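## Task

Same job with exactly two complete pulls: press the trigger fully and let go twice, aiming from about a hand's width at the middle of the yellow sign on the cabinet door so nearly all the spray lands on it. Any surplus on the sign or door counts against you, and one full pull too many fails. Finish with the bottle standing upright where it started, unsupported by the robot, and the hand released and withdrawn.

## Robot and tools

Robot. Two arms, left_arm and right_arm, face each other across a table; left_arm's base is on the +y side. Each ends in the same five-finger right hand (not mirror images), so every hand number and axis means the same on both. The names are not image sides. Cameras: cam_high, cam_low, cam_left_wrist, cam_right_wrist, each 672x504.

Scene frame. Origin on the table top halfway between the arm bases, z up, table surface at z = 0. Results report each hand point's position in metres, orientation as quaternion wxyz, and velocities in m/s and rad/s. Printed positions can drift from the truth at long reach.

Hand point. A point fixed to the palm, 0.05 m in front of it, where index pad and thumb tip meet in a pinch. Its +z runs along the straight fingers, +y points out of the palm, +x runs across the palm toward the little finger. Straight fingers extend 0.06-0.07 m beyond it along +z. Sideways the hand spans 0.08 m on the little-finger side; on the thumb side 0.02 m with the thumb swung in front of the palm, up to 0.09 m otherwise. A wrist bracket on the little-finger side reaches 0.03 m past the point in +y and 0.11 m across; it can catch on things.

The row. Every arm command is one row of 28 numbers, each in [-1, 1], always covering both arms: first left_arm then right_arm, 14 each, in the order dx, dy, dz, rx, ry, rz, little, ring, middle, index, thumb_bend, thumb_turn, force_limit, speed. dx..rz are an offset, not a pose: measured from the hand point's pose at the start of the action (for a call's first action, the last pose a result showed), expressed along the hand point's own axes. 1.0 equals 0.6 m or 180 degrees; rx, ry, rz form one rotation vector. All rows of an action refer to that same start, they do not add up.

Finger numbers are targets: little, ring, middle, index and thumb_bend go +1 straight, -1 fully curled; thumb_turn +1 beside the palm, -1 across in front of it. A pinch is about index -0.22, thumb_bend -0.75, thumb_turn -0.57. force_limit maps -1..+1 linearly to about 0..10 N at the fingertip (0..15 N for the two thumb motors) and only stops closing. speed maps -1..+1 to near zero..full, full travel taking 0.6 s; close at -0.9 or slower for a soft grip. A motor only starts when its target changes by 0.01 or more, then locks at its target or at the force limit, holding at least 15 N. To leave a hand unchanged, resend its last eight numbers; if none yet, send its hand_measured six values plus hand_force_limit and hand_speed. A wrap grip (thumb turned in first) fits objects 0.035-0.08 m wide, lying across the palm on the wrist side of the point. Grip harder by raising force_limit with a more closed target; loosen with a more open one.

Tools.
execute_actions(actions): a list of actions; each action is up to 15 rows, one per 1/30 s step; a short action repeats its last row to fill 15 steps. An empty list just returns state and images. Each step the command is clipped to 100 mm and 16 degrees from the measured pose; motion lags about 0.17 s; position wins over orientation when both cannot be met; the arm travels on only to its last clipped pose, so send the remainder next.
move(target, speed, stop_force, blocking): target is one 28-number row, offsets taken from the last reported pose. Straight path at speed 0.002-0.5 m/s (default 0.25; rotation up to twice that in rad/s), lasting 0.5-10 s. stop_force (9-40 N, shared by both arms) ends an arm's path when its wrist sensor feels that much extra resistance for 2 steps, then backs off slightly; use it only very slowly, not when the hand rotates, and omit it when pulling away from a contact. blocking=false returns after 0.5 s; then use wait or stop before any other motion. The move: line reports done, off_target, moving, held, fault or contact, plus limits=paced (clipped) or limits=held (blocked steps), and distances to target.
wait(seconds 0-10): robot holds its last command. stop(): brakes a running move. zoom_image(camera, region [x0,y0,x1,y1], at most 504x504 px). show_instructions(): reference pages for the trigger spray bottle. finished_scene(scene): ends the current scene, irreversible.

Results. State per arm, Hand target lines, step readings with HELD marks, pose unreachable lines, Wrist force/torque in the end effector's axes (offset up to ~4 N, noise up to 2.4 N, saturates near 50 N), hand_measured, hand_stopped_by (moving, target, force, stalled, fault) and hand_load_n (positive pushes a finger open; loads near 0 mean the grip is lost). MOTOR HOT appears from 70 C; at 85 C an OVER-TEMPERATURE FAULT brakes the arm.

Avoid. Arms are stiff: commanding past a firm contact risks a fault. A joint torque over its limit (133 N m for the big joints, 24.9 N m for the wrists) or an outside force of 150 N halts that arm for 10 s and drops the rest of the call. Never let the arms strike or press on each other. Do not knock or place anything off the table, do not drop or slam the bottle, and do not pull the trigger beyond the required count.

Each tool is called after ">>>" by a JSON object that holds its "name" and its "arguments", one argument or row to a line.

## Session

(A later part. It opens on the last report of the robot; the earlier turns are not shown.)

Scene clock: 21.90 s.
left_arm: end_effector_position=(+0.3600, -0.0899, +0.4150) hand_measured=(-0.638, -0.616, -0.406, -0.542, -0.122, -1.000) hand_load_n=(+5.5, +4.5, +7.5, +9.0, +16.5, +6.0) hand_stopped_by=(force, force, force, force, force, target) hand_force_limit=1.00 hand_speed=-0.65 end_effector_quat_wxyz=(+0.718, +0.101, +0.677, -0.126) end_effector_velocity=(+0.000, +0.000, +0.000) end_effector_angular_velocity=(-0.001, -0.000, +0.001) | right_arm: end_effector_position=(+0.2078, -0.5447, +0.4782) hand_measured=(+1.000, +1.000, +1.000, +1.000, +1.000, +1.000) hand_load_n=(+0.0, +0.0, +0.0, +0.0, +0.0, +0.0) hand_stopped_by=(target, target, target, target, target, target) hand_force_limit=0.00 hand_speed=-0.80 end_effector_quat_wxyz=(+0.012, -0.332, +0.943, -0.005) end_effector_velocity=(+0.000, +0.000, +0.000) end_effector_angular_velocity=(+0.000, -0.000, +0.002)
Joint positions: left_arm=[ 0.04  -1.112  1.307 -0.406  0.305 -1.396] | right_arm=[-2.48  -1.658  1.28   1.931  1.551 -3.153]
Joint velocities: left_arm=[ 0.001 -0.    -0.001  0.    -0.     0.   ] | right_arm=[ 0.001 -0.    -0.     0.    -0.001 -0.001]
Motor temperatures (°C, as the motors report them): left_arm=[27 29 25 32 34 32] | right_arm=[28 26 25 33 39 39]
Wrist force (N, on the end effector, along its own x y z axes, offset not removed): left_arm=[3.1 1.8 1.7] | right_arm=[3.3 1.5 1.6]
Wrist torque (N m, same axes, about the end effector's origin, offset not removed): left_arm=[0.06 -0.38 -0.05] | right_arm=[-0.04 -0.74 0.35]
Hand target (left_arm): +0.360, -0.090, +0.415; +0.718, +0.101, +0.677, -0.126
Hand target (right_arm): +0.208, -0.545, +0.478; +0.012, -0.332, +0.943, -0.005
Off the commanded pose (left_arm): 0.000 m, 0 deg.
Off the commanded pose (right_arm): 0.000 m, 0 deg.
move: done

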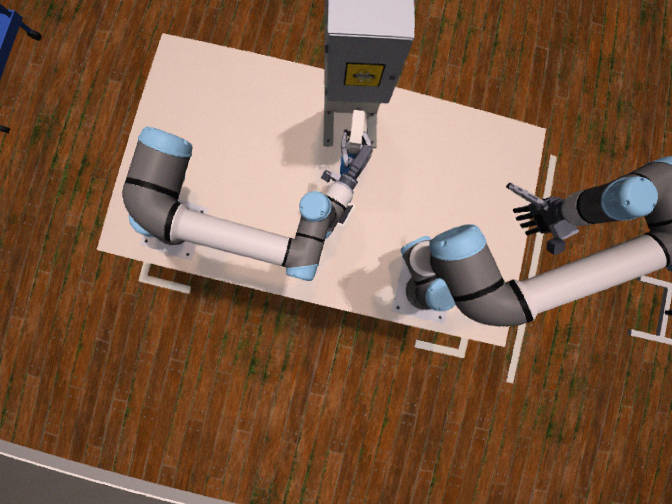

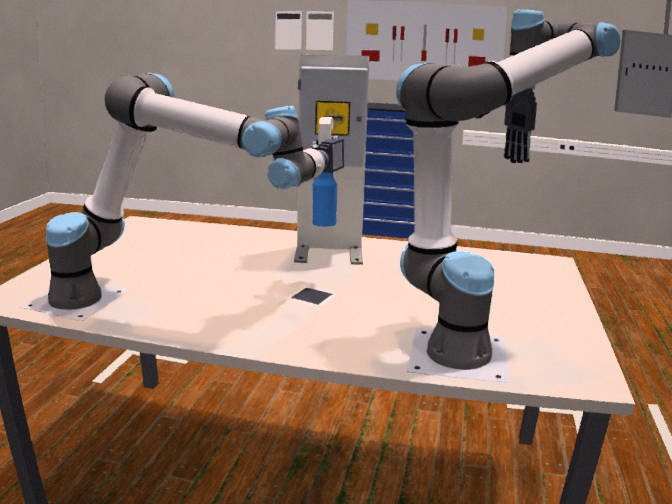

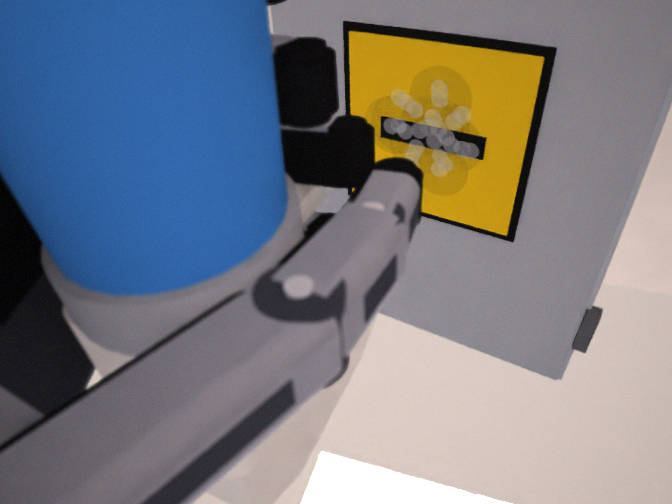

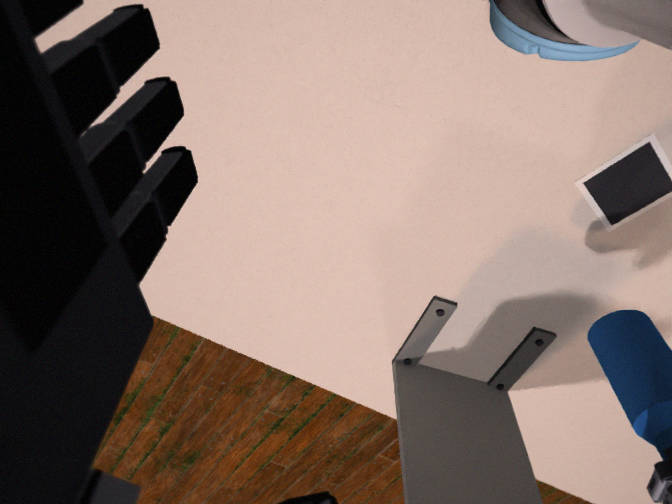

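>>> {"name": "move", "arguments": {
  "target": [0,0,0,0,0,0,-1,-1,-1,-0.2,-1,-1,1,-0.65,0,0,0,0,0,0,1,1,1,1,1,1,0,-0.8]
}}

>>> {"name": "move", "arguments": {
  "target": [0,0,0,0,0,0,-1,-1,-1,-1,-1,-1,1,-0.65,0,0,0,0,0,0,1,1,1,1,1,1,0,-0.8]
}}

>>> {"name": "move", "arguments": {
  "target": [0,0,0,0,0,0,-1,-1,-1,-0.2,-1,-1,1,-0.65,0,0,0,0,0,0,1,1,1,1,1,1,0,-0.8]
}}

>>> {"name": "move", "arguments": {
  "target": [0,0,0,0,0,0,-1,-1,-1,-0.45,-1,-1,1,-0.65,0,0,0,0,0,0,1,1,1,1,1,1,0,-0.8]
}}

>>> {"name": "move", "arguments": {
  "target": [0.273,-0.08,-0.185,0.1,0.003,-0.006,-1,-1,-1,1,-1,-1,1,0,0,0,0,0,0,0,1,1,1,1,1,1,0,-0.8],
  "speed": 0.1
}}

>>> {"name": "move", "arguments": {
  "target": [0.025,0,-0.0015,0,0,0,-1,-1,-1,1,-1,-1,1,0,0,0,0,0,0,0,1,1,1,1,1,1,0,-0.8],
  "speed": 0.004,
  "stop_force": 9
}}

>>> {"name": "move", "arguments": {
  "target": [0,0,0,0,0,0,-1,-1,1,1,-1,-1,1,-0.3,0,0,0,0,0,0,1,1,1,1,1,1,0,-0.8]
}}

Scene clock: 23.07 s.
left_arm: end_effector_position=(+0.3600, -0.0899, +0.4150) hand_measured=(-0.638, -0.616, -0.406, -0.200, -0.122, -1.000) hand_load_n=(+6.0, +5.0, +8.0, +0.0, +16.0, +7.0) hand_stopped_by=(force, force, force, target, force, target) hand_force_limit=1.00 hand_speed=-0.65 end_effector_quat_wxyz=(+0.718, +0.101, +0.677, -0.126) end_effector_velocity=(+0.000, +0.000, +0.000) end_effector_angular_velocity=(-0.000, -0.000, +0.000) | right_arm: end_effector_position=(+0.2078, -0.5447, +0.4782) hand_measured=(+1.000, +1.000, +1.000, +1.000, +1.000, +1.000) hand_load_n=(+0.0, +0.0, +0.0, +0.0, +0.0, +0.0) hand_stopped_by=(target, target, target, target, target, target) hand_force_limit=0.00 hand_speed=-0.80 end_effector_quat_wxyz=(+0.012, -0.332, +0.943, -0.005) end_effector_velocity=(-0.000, -0.000, -0.000) end_effector_angular_velocity=(+0.000, +0.001, -0.000)
Joint positions: left_arm=[ 0.04  -1.112  1.307 -0.406  0.305 -1.396] | right_arm=[-2.48  -1.658  1.28   1.931  1.551 -3.153]
Joint velocities: left_arm=[ 0.    -0.    -0.001  0.     0.     0.   ] | right_arm=[-0.  0.  0.  0.  0.  0.]
Motor temperatures (°C, as the motors report them): left_arm=[27 29 25 32 34 32] | right_arm=[28 26 25 33 39 39]
Wrist force (N, on the end effector, along its own x y z axes, offset not removed): left_arm=[2.3 0.4 -0.6] | right_arm=[-1.0 -3.3 0.0]
Wrist torque (N m, same axes, about the end effector's origin, offset not removed): left_arm=[0.00 -0.10 -0.11] | right_arm=[-0.61 0.31 -0.37]
Hand target (left_arm): +0.360, -0.090, +0.415; +0.718, +0.101, +0.677, -0.126
Hand target (right_arm): +0.208, -0.545, +0.478; +0.012, -0.332, +0.943, -0.005
Off the commanded pose (left_arm): 0.000 m, 0 deg.
Off the commanded pose (right_arm): 0.000 m, 0 deg.
move: done

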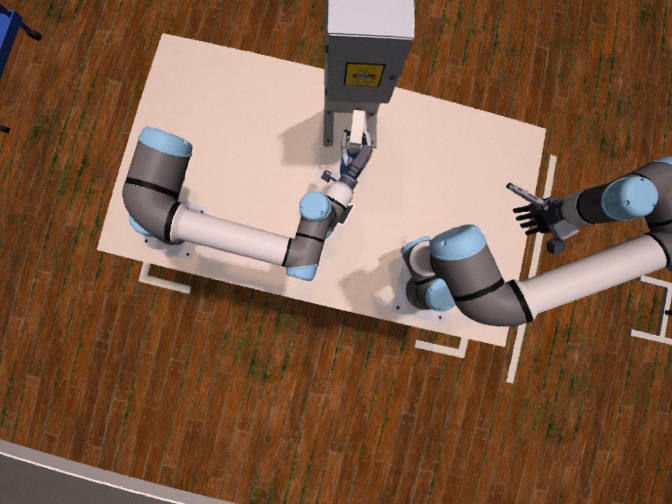

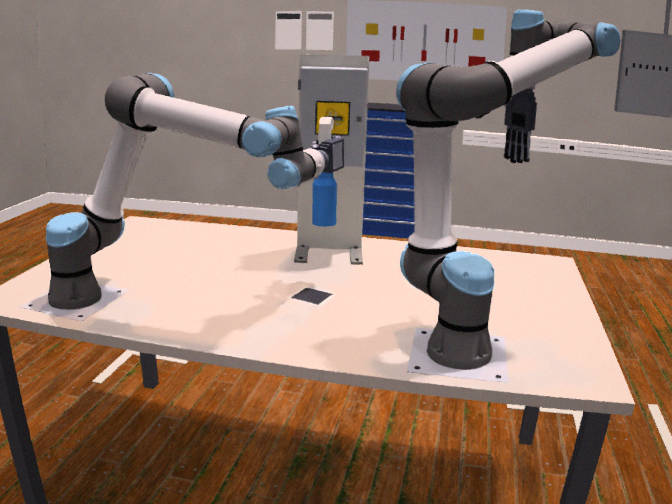

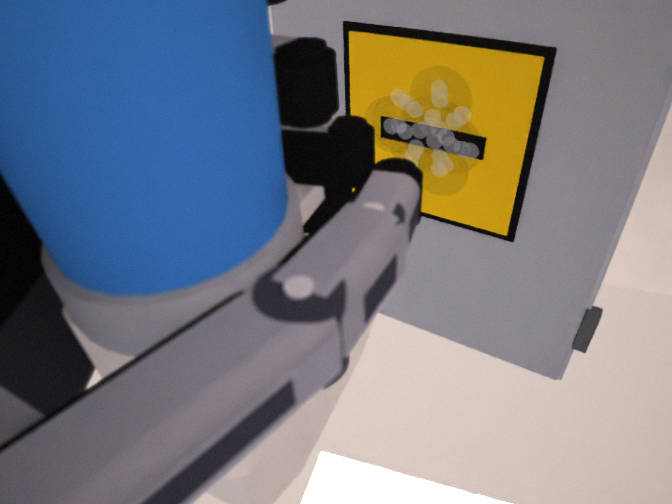

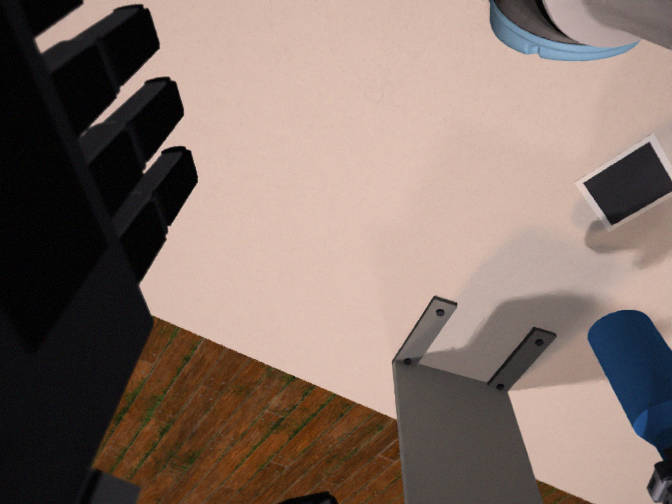

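Scene clock: 23.93 s.
left_arm: end_effector_position=(+0.3600, -0.0899, +0.4150) hand_measured=(-0.638, -0.616, -0.406, -0.544, -0.122, -1.000) hand_load_n=(+5.5, +4.5, +7.5, +9.0, +16.5, +6.0) hand_stopped_by=(force, force, force, force, force, target) hand_force_limit=1.00 hand_speed=-0.65 end_effector_quat_wxyz=(+0.718, +0.101, +0.677, -0.126) end_effector_velocity=(-0.000, -0.000, +0.000) end_effector_angular_velocity=(-0.001, +0.000, -0.000) | right_arm: end_effector_position=(+0.2078, -0.5447, +0.4782) hand_measured=(+1.000, +1.000, +1.000, +1.000, +1.000, +1.000) hand_load_n=(+0.0, +0.0, +0.0, +0.0, +0.0, +0.0) hand_stopped_by=(target, target, target, target, target, target) hand_force_limit=0.00 hand_speed=-0.80 end_effector_quat_wxyz=(+0.012, -0.332, +0.943, -0.005) end_effector_velocity=(+0.000, +0.000, +0.000) end_effector_angular_velocity=(-0.000, -0.001, +0.001)
Joint positions: left_arm=[ 0.04  -1.112  1.307 -0.406  0.305 -1.396] | right_arm=[-2.48  -1.658  1.28   1.931  1.551 -3.153]
Joint velocities: left_arm=[-0.    -0.    -0.    -0.    -0.    -0.001] | right_arm=[ 0.001  0.    -0.001 -0.    -0.001  0.   ]
Motor temperatures (°C, as the motors report them): left_arm=[27 29 25 32 34 32] | right_arm=[28 26 25 33 39 39]
Wrist force (N, on the end effector, along its own x y z axes, offset not removed): left_arm=[0.2 -0.1 0.9] | right_arm=[1.0 -2.0 1.6]
Wrist torque (N m, same axes, about the end effector's origin, offset not removed): left_arm=[-0.18 0.06 -0.27] | right_arm=[-0.63 -0.50 -0.46]
Hand target (left_arm): +0.360, -0.090, +0.415; +0.718, +0.101, +0.677, -0.126
Hand target (right_arm): +0.208, -0.545, +0.478; +0.012, -0.332, +0.943, -0.005
Off the commanded pose (left_arm): 0.000 m, 0 deg.
Off the commanded pose (right_arm): 0.000 m, 0 deg.
move: done

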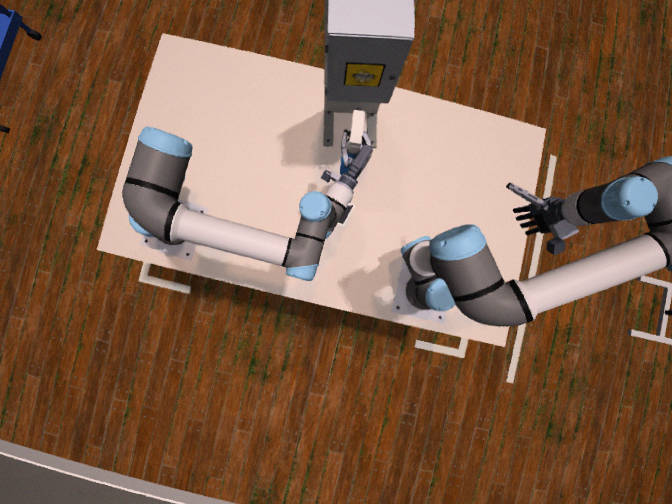

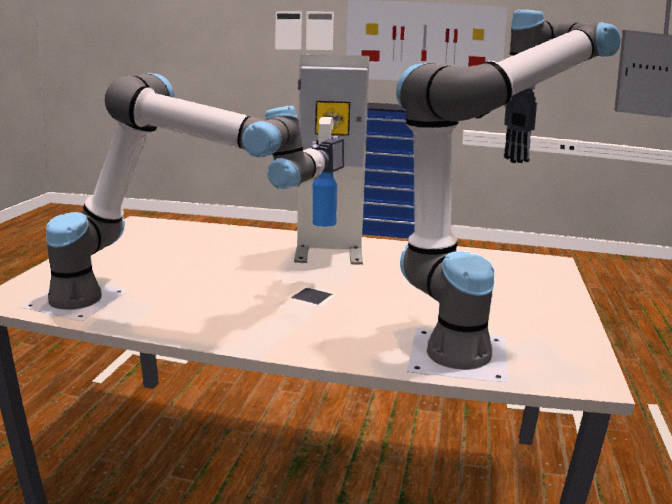

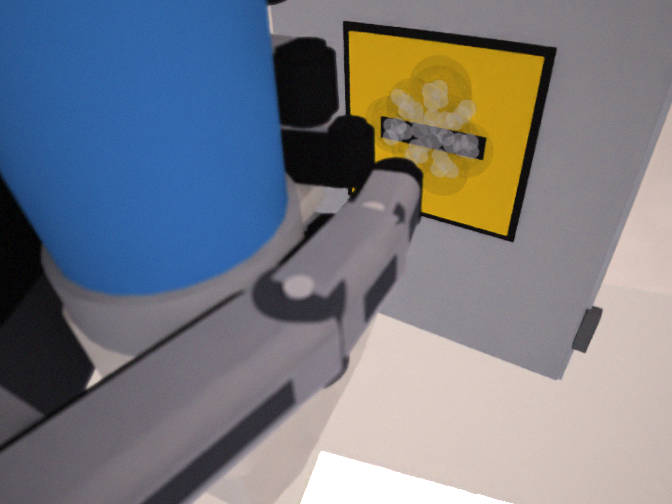

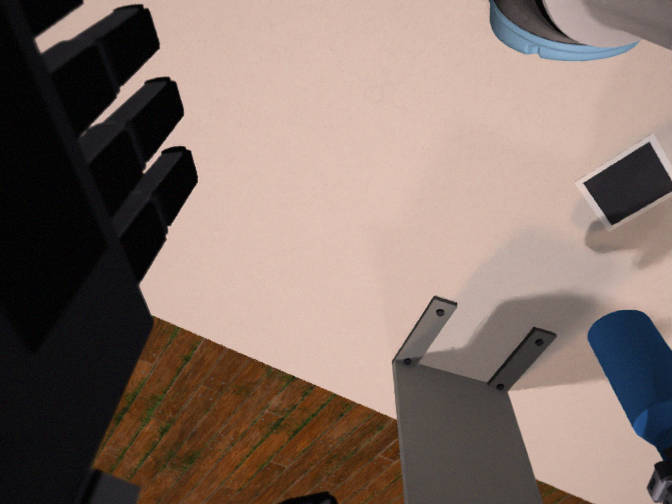

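Scene clock: 24.80 s.
left_arm: end_effector_position=(+0.3600, -0.0899, +0.4150) hand_measured=(-0.638, -0.616, -0.406, -0.200, -0.122, -1.000) hand_load_n=(+6.0, +5.0, +8.0, +0.0, +16.0, +7.0) hand_stopped_by=(force, force, force, target, force, target) hand_force_limit=1.00 hand_speed=-0.65 end_effector_quat_wxyz=(+0.718, +0.101, +0.677, -0.126) end_effector_velocity=(+0.000, -0.000, +0.001) end_effector_angular_velocity=(-0.000, -0.000, +0.000) | right_arm: end_effector_position=(+0.2078, -0.5447, +0.4782) hand_measured=(+1.000, +1.000, +1.000, +1.000, +1.000, +1.000) hand_load_n=(+0.0, +0.0, +0.0, +0.0, +0.0, +0.0) hand_stopped_by=(target, target, target, target, target, target) hand_force_limit=0.00 hand_speed=-0.80 end_effector_quat_wxyz=(+0.012, -0.332, +0.943, -0.005) end_effector_velocity=(+0.000, +0.000, +0.000) end_effector_angular_velocity=(-0.000, -0.001, -0.001)
Joint positions: left_arm=[ 0.04  -1.112  1.307 -0.406  0.305 -1.396] | right_arm=[-2.48  -1.658  1.28   1.931  1.551 -3.153]
Joint velocities: left_arm=[ 0.     0.    -0.002  0.     0.     0.001] | right_arm=[-0.001 -0.    -0.    -0.    -0.001  0.   ]
Motor temperatures (°C, as the motors report them): left_arm=[27 29 25 32 34 32] | right_arm=[28 26 25 33 39 39]
Wrist force (N, on the end effector, along its own x y z axes, offset not removed): left_arm=[2.0 1.5 -0.5] | right_arm=[2.7 -3.5 5.0]
Wrist torque (N m, same axes, about the end effector's origin, offset not removed): left_arm=[0.17 -0.20 -0.13] | right_arm=[-0.81 -0.72 -0.05]
Hand target (left_arm): +0.360, -0.090, +0.415; +0.718, +0.101, +0.677, -0.126
Hand target (right_arm): +0.208, -0.545, +0.478; +0.012, -0.332, +0.943, -0.005
Off the commanded pose (left_arm): 0.000 m, 0 deg.
Off the commanded pose (right_arm): 0.000 m, 0 deg.
move: done

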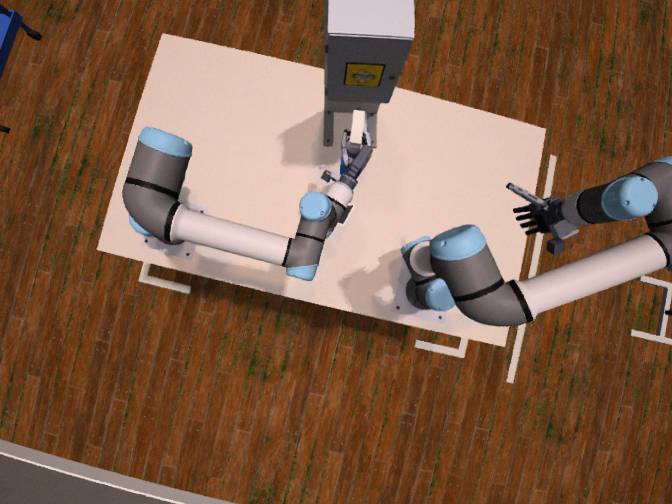

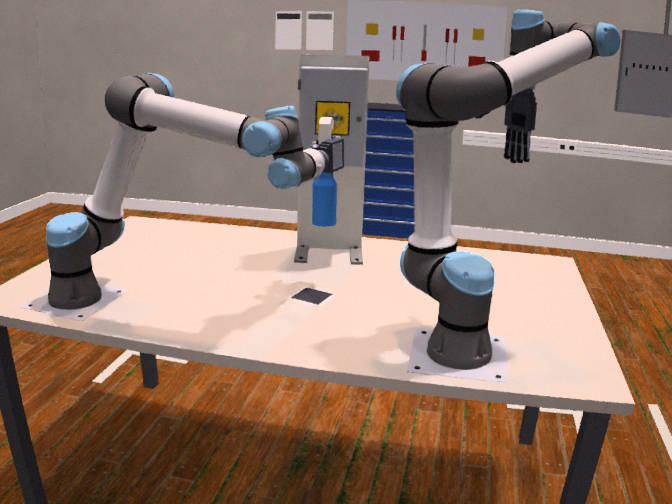

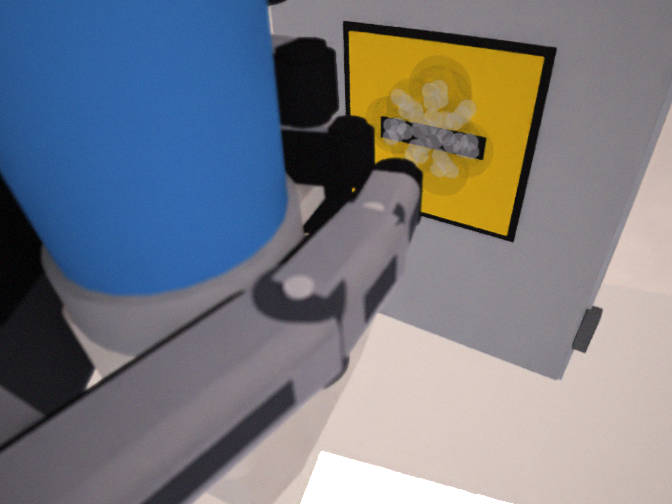

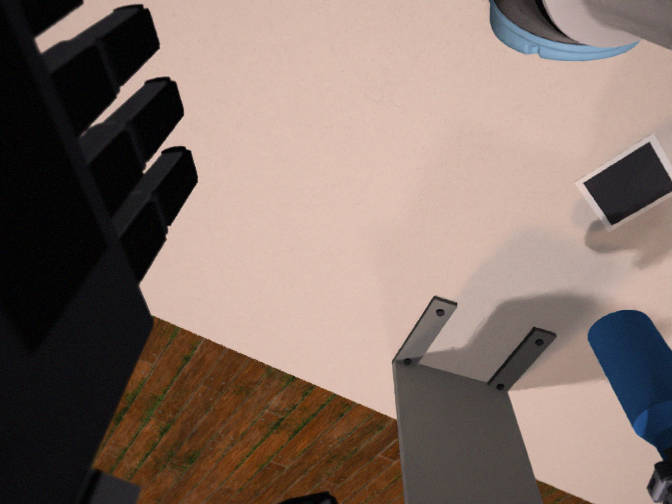

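Scene clock: 25.50 s.
left_arm: end_effector_position=(+0.3600, -0.0899, +0.4150) hand_measured=(-0.638, -0.616, -0.406, -0.448, -0.122, -1.000) hand_load_n=(+6.0, +5.0, +7.5, +4.5, +16.5, +6.5) hand_stopped_by=(force, force, force, target, force, target) hand_force_limit=1.00 hand_speed=-0.65 end_effector_quat_wxyz=(+0.718, +0.101, +0.677, -0.126) end_effector_velocity=(+0.000, +0.000, -0.001) end_effector_angular_velocity=(+0.001, +0.000, +0.000) | right_arm: end_effector_position=(+0.2078, -0.5447, +0.4782) hand_measured=(+1.000, +1.000, +1.000, +1.000, +1.000, +1.000) hand_load_n=(+0.0, +0.0, +0.0, +0.0, +0.0, +0.0) hand_stopped_by=(target, target, target, target, target, target) hand_force_limit=0.00 hand_speed=-0.80 end_effector_quat_wxyz=(+0.012, -0.332, +0.943, -0.005) end_effector_velocity=(+0.000, +0.001, +0.000) end_effector_angular_velocity=(+0.000, -0.001, +0.001)
Joint positions: left_arm=[ 0.04  -1.112  1.307 -0.406  0.305 -1.396] | right_arm=[-2.48  -1.658  1.28   1.931  1.551 -3.153]
Joint velocities: left_arm=[ 0.     0.     0.001 -0.     0.    -0.   ] | right_arm=[ 0.002 -0.     0.    -0.    -0.001  0.   ]
Motor temperatures (°C, as the motors report them): left_arm=[27 29 25 32 34 32] | right_arm=[28 26 25 33 39 39]
Wrist force (N, on the end effector, along its own x y z axes, offset not removed): left_arm=[1.5 0.7 -0.9] | right_arm=[-0.4 -1.4 -2.5]
Wrist torque (N m, same axes, about the end effector's origin, offset not removed): left_arm=[0.17 -0.06 -0.17] | right_arm=[-0.04 0.02 -0.31]
Hand target (left_arm): +0.360, -0.090, +0.415; +0.718, +0.101, +0.677, -0.126
Hand target (right_arm): +0.208, -0.545, +0.478; +0.012, -0.332, +0.943, -0.005
Off the commanded pose (left_arm): 0.000 m, 0 deg.
Off the commanded pose (right_arm): 0.000 m, 0 deg.
move: done

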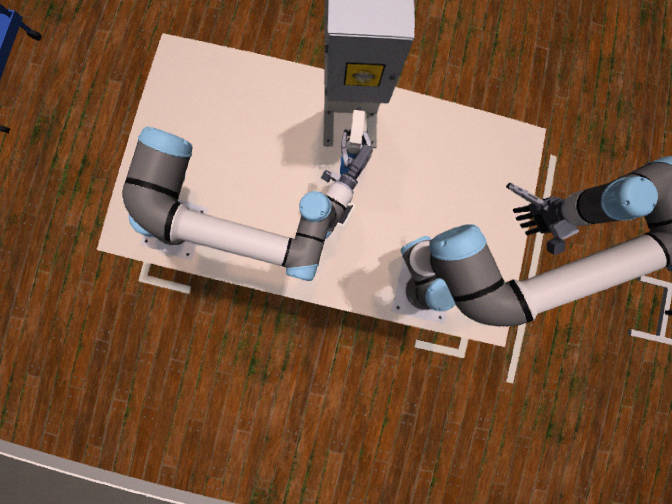

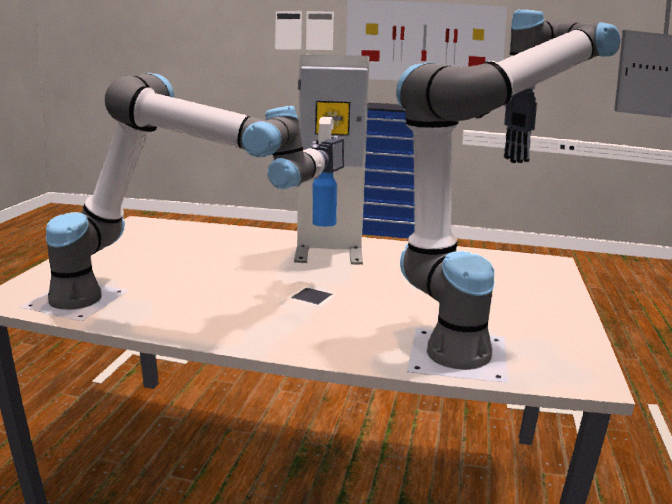

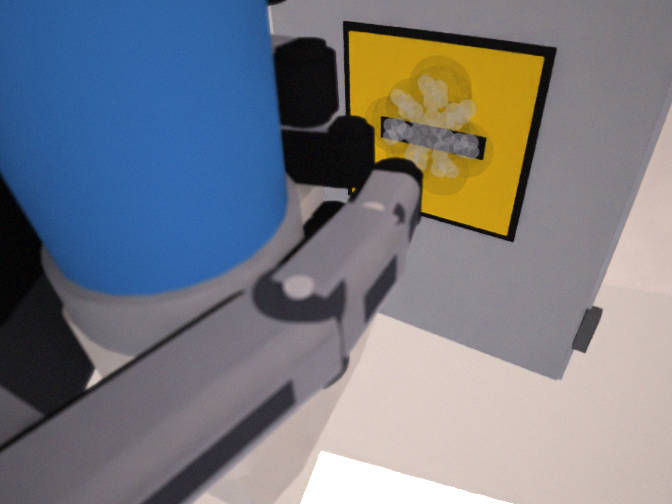

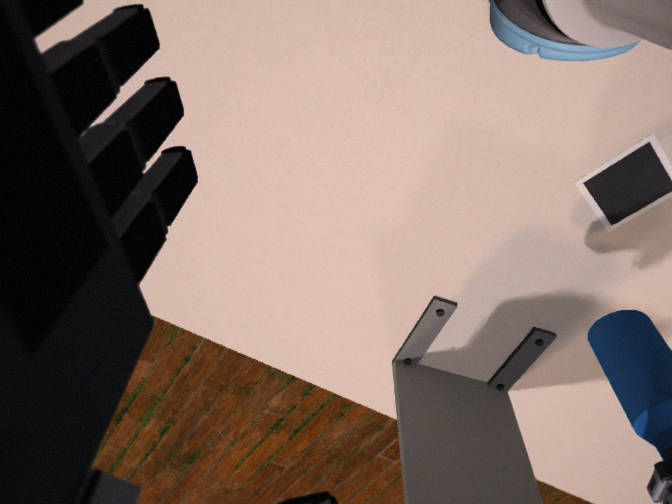

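Scene clock: 27.97 s.
left_arm: end_effector_position=(+0.2481, -0.1073, +0.2460) hand_measured=(-0.638, -0.616, -0.406, +1.000, -0.122, -1.000) hand_load_n=(+6.0, +5.0, +8.0, +0.0, +16.0, +7.0) hand_stopped_by=(force, force, force, target, force, target) hand_force_limit=1.00 hand_speed=0.00 end_effector_quat_wxyz=(+0.689, +0.206, +0.653, -0.237) end_effector_velocity=(-0.001, -0.000, -0.001) end_effector_angular_velocity=(-0.000, -0.001, -0.003) | right_arm: end_effector_position=(+0.2078, -0.5447, +0.4782) hand_measured=(+1.000, +1.000, +1.000, +1.000, +1.000, +1.000) hand_load_n=(+0.0, +0.0, +0.0, +0.0, +0.0, +0.0) hand_stopped_by=(target, target, target, target, target, target) hand_force_limit=0.00 hand_speed=-0.80 end_effector_quat_wxyz=(+0.012, -0.332, +0.943, -0.005) end_effector_velocity=(+0.000, +0.000, -0.000) end_effector_angular_velocity=(+0.001, +0.000, +0.001)
Joint positions: left_arm=[-0.139 -1.093  1.75  -0.802  0.439 -1.466] | right_arm=[-2.48  -1.658  1.28   1.931  1.551 -3.153]
Joint velocities: left_arm=[-0.001  0.001  0.003 -0.006  0.001  0.003] | right_arm=[ 0.001  0.     0.     0.     0.    -0.   ]
Motor temperatures (°C, as the motors report them): left_arm=[27 29 25 32 34 32] | right_arm=[28 26 25 33 39 39]
Wrist force (N, on the end effector, along its own x y z axes, offset not removed): left_arm=[2.5 0.6 0.5] | right_arm=[3.0 -7.0 -1.1]
Wrist torque (N m, same axes, about the end effector's origin, offset not removed): left_arm=[-0.01 -0.25 -0.17] | right_arm=[-0.84 -0.20 -0.25]
Hand target (left_arm): +0.248, -0.107, +0.246; +0.689, +0.206, +0.653, -0.237
Hand target (right_arm): +0.208, -0.545, +0.478; +0.012, -0.332, +0.943, -0.005
Off the commanded pose (left_arm): 0.000 m, 0 deg.
Off the commanded pose (right_arm): 0.000 m, 0 deg.
move: done

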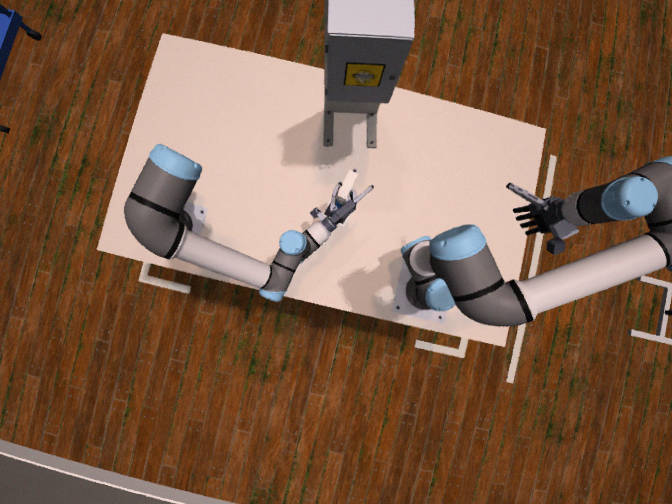

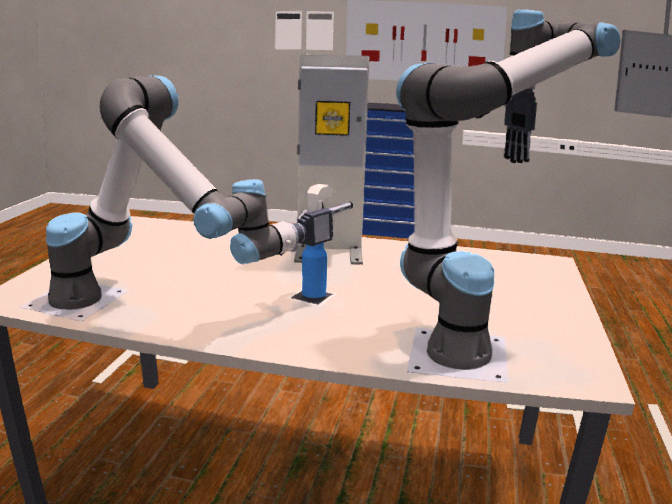

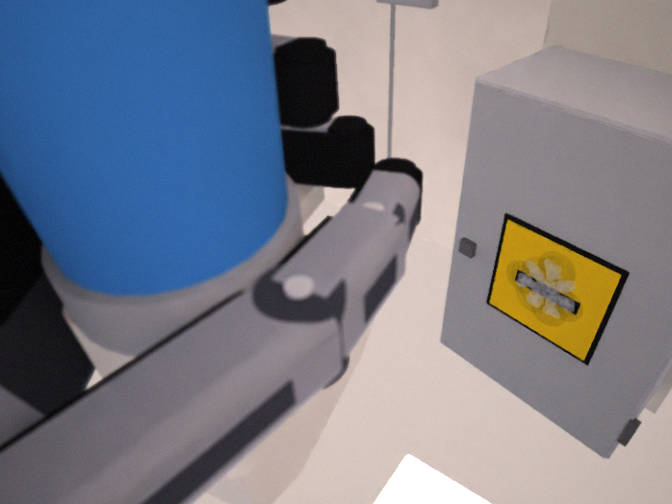

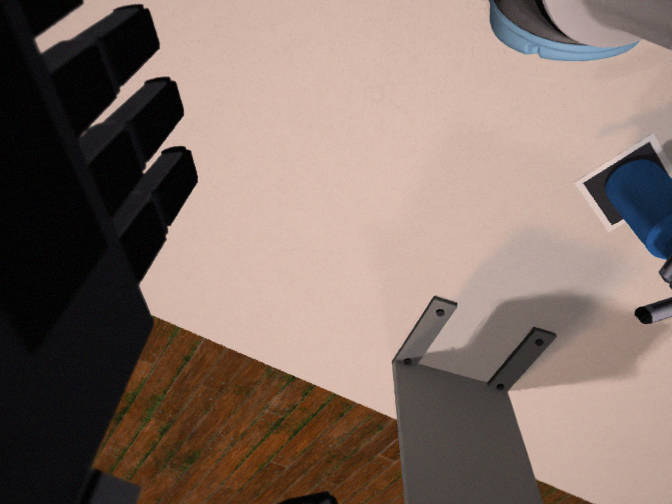

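Scene clock: 30.77 s.
left_arm: end_effector_position=(+0.2480, -0.1075, +0.2362) hand_measured=(-0.638, -0.616, -0.406, +1.000, -0.122, -1.000) hand_load_n=(+6.0, +5.0, +8.0, +0.0, +16.0, +8.0) hand_stopped_by=(force, force, force, target, force, target) hand_force_limit=1.00 hand_speed=0.00 end_effector_quat_wxyz=(+0.689, +0.206, +0.653, -0.237) end_effector_velocity=(+0.000, +0.001, +0.000) end_effector_angular_velocity=(+0.004, -0.001, -0.000) | right_arm: end_effector_position=(+0.2078, -0.5447, +0.4782) hand_measured=(+1.000, +1.000, +1.000, +1.000, +1.000, +1.000) hand_load_n=(+0.0, +0.0, +0.0, +0.0, +0.0, +0.0) hand_stopped_by=(target, target, target, target, target, target) hand_force_limit=0.00 hand_speed=-0.80 end_effector_quat_wxyz=(+0.012, -0.332, +0.943, -0.005) end_effector_velocity=(-0.000, -0.000, -0.000) end_effector_angular_velocity=(-0.001, +0.001, +0.001)
Joint positions: left_arm=[-0.139 -1.078  1.758 -0.824  0.439 -1.466] | right_arm=[-2.48  -1.658  1.28   1.931  1.551 -3.153]
Joint velocities: left_arm=[-0.    -0.002  0.001  0.005  0.    -0.001] | right_arm=[-0.    -0.    -0.    -0.     0.001 -0.001]
Motor temperatures (°C, as the motors report them): left_arm=[27 29 25 32 34 32] | right_arm=[28 26 25 33 39 39]
Wrist force (N, on the end effector, along its own x y z axes, offset not removed): left_arm=[-15.4 0.2 -0.1] | right_arm=[1.6 -3.9 0.6]
Wrist torque (N m, same axes, about the end effector's origin, offset not removed): left_arm=[0.06 0.28 -0.30] | right_arm=[-0.71 -0.27 -0.09]
Hand target (left_arm): +0.248, -0.107, +0.236; +0.689, +0.206, +0.653, -0.237
Hand target (right_arm): +0.208, -0.545, +0.478; +0.012, -0.332, +0.943, -0.005
Off the commanded pose (left_arm): 0.005 m, 0 deg.
Off the commanded pose (right_arm): 0.000 m, 0 deg.
move: contact (left_arm)

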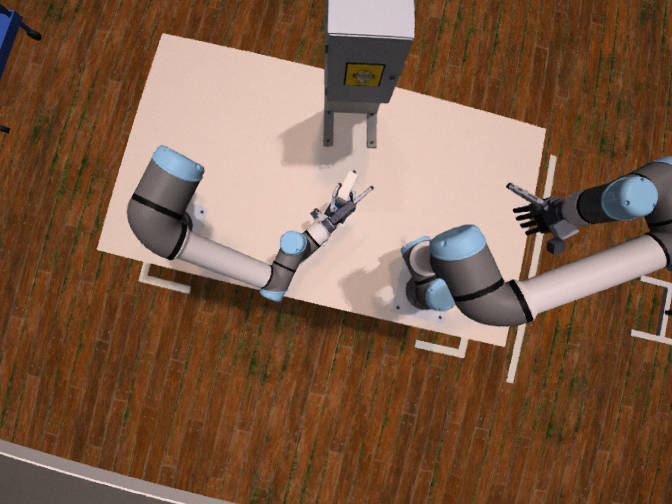

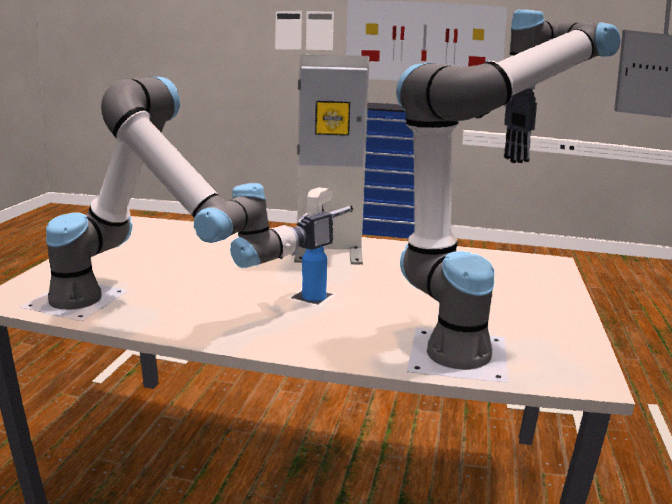

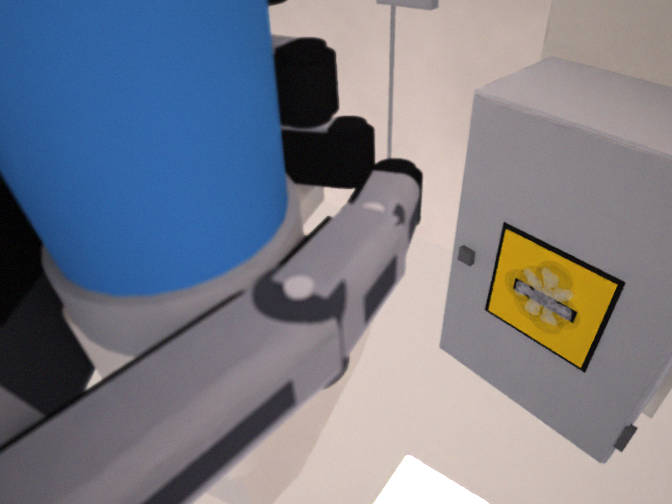

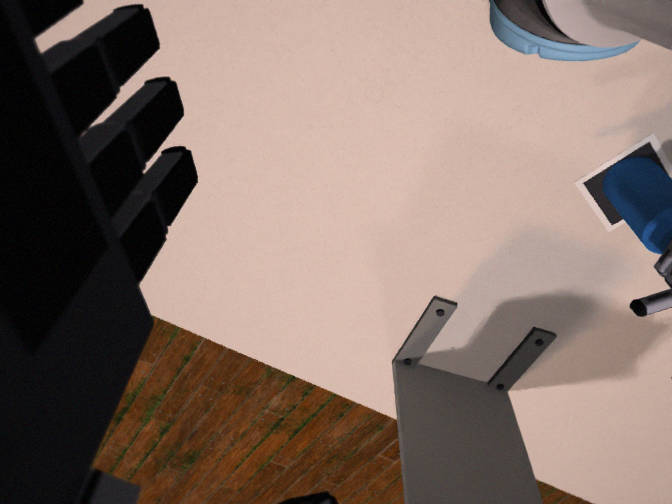

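Scene clock: 32.27 s.
left_arm: end_effector_position=(+0.2480, -0.1075, +0.2362) hand_measured=(-0.638, -0.616, +1.000, +1.000, -0.122, -1.000) hand_load_n=(+6.5, +5.5, +0.0, +0.0, +12.5, +8.5) hand_stopped_by=(force, force, target, target, force, target) hand_force_limit=1.00 hand_speed=-0.30 end_effector_quat_wxyz=(+0.689, +0.206, +0.653, -0.237) end_effector_velocity=(-0.000, -0.000, +0.001) end_effector_angular_velocity=(-0.002, +0.000, -0.000) | right_arm: end_effector_position=(+0.2078, -0.5447, +0.4782) hand_measured=(+1.000, +1.000, +1.000, +1.000, +1.000, +1.000) hand_load_n=(+0.0, +0.0, +0.0, +0.0, +0.0, +0.0) hand_stopped_by=(target, target, target, target, target, target) hand_force_limit=0.00 hand_speed=-0.80 end_effector_quat_wxyz=(+0.012, -0.332, +0.943, -0.005) end_effector_velocity=(-0.000, -0.001, -0.000) end_effector_angular_velocity=(+0.000, +0.001, -0.003)
Joint positions: left_arm=[-0.139 -1.078  1.758 -0.824  0.439 -1.466] | right_arm=[-2.48  -1.658  1.28   1.931  1.551 -3.153]
Joint velocities: left_arm=[-0.    -0.001 -0.001  0.    -0.     0.   ] | right_arm=[-0.002  0.     0.    -0.     0.     0.001]
Motor temperatures (°C, as the motors report them): left_arm=[27 29 25 32 34 32] | right_arm=[28 26 25 33 39 39]
Wrist force (N, on the end effector, along its own x y z axes, offset not removed): left_arm=[-16.9 -1.8 2.9] | right_arm=[-1.3 -1.3 0.5]
Wrist torque (N m, same axes, about the end effector's origin, offset not removed): left_arm=[-0.21 0.21 -0.61] | right_arm=[-0.15 0.12 -0.18]
Hand target (left_arm): +0.248, -0.107, +0.236; +0.689, +0.206, +0.653, -0.237
Hand target (right_arm): +0.208, -0.545, +0.478; +0.012, -0.332, +0.943, -0.005
Off the commanded pose (left_arm): 0.000 m, 0 deg.
Off the commanded pose (right_arm): 0.000 m, 0 deg.
move: done

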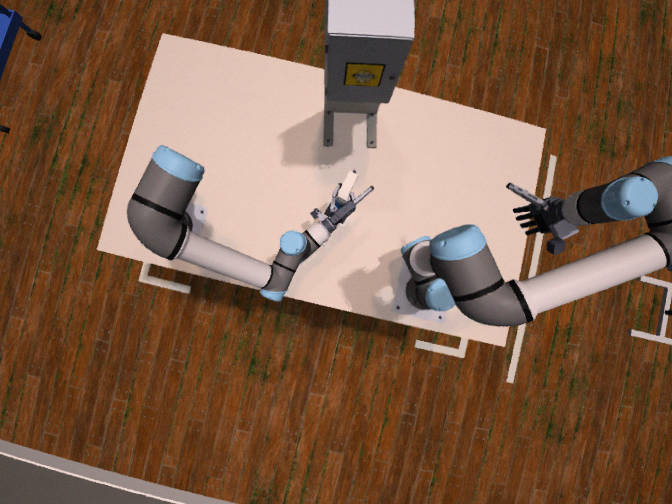

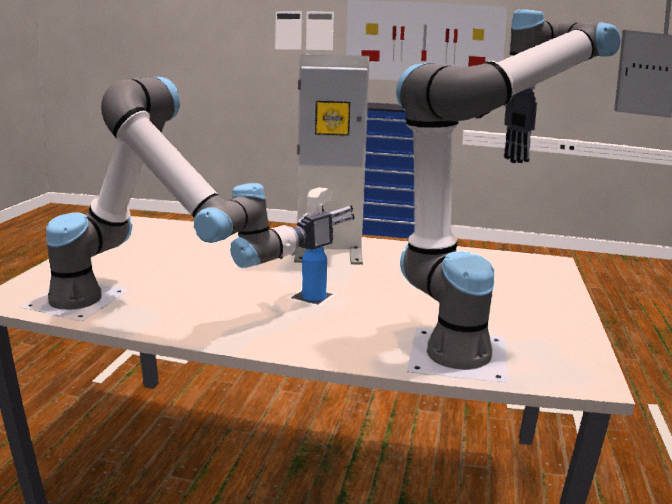

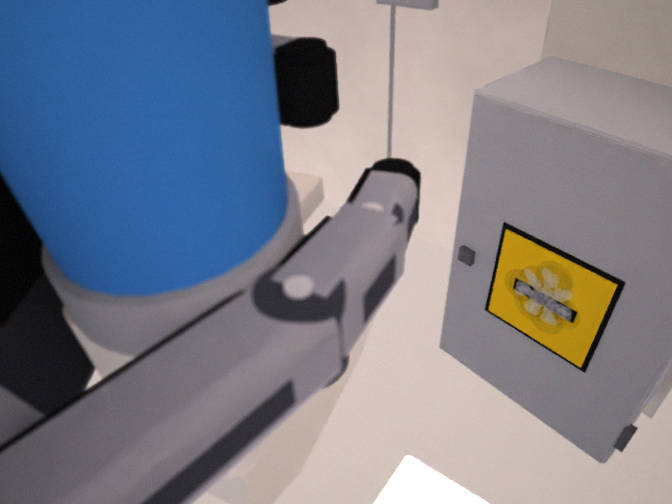

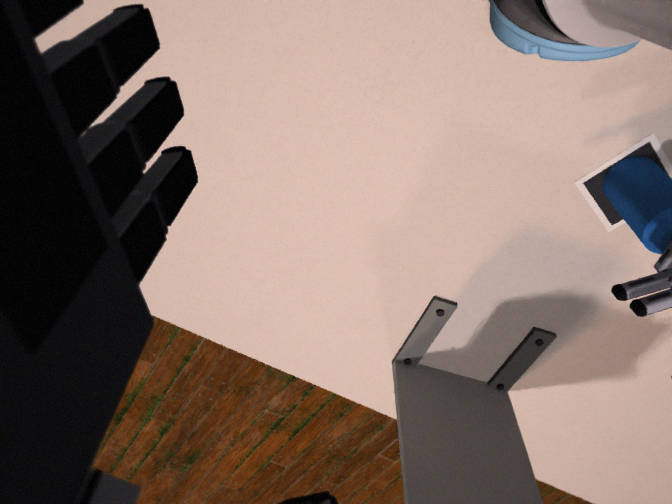

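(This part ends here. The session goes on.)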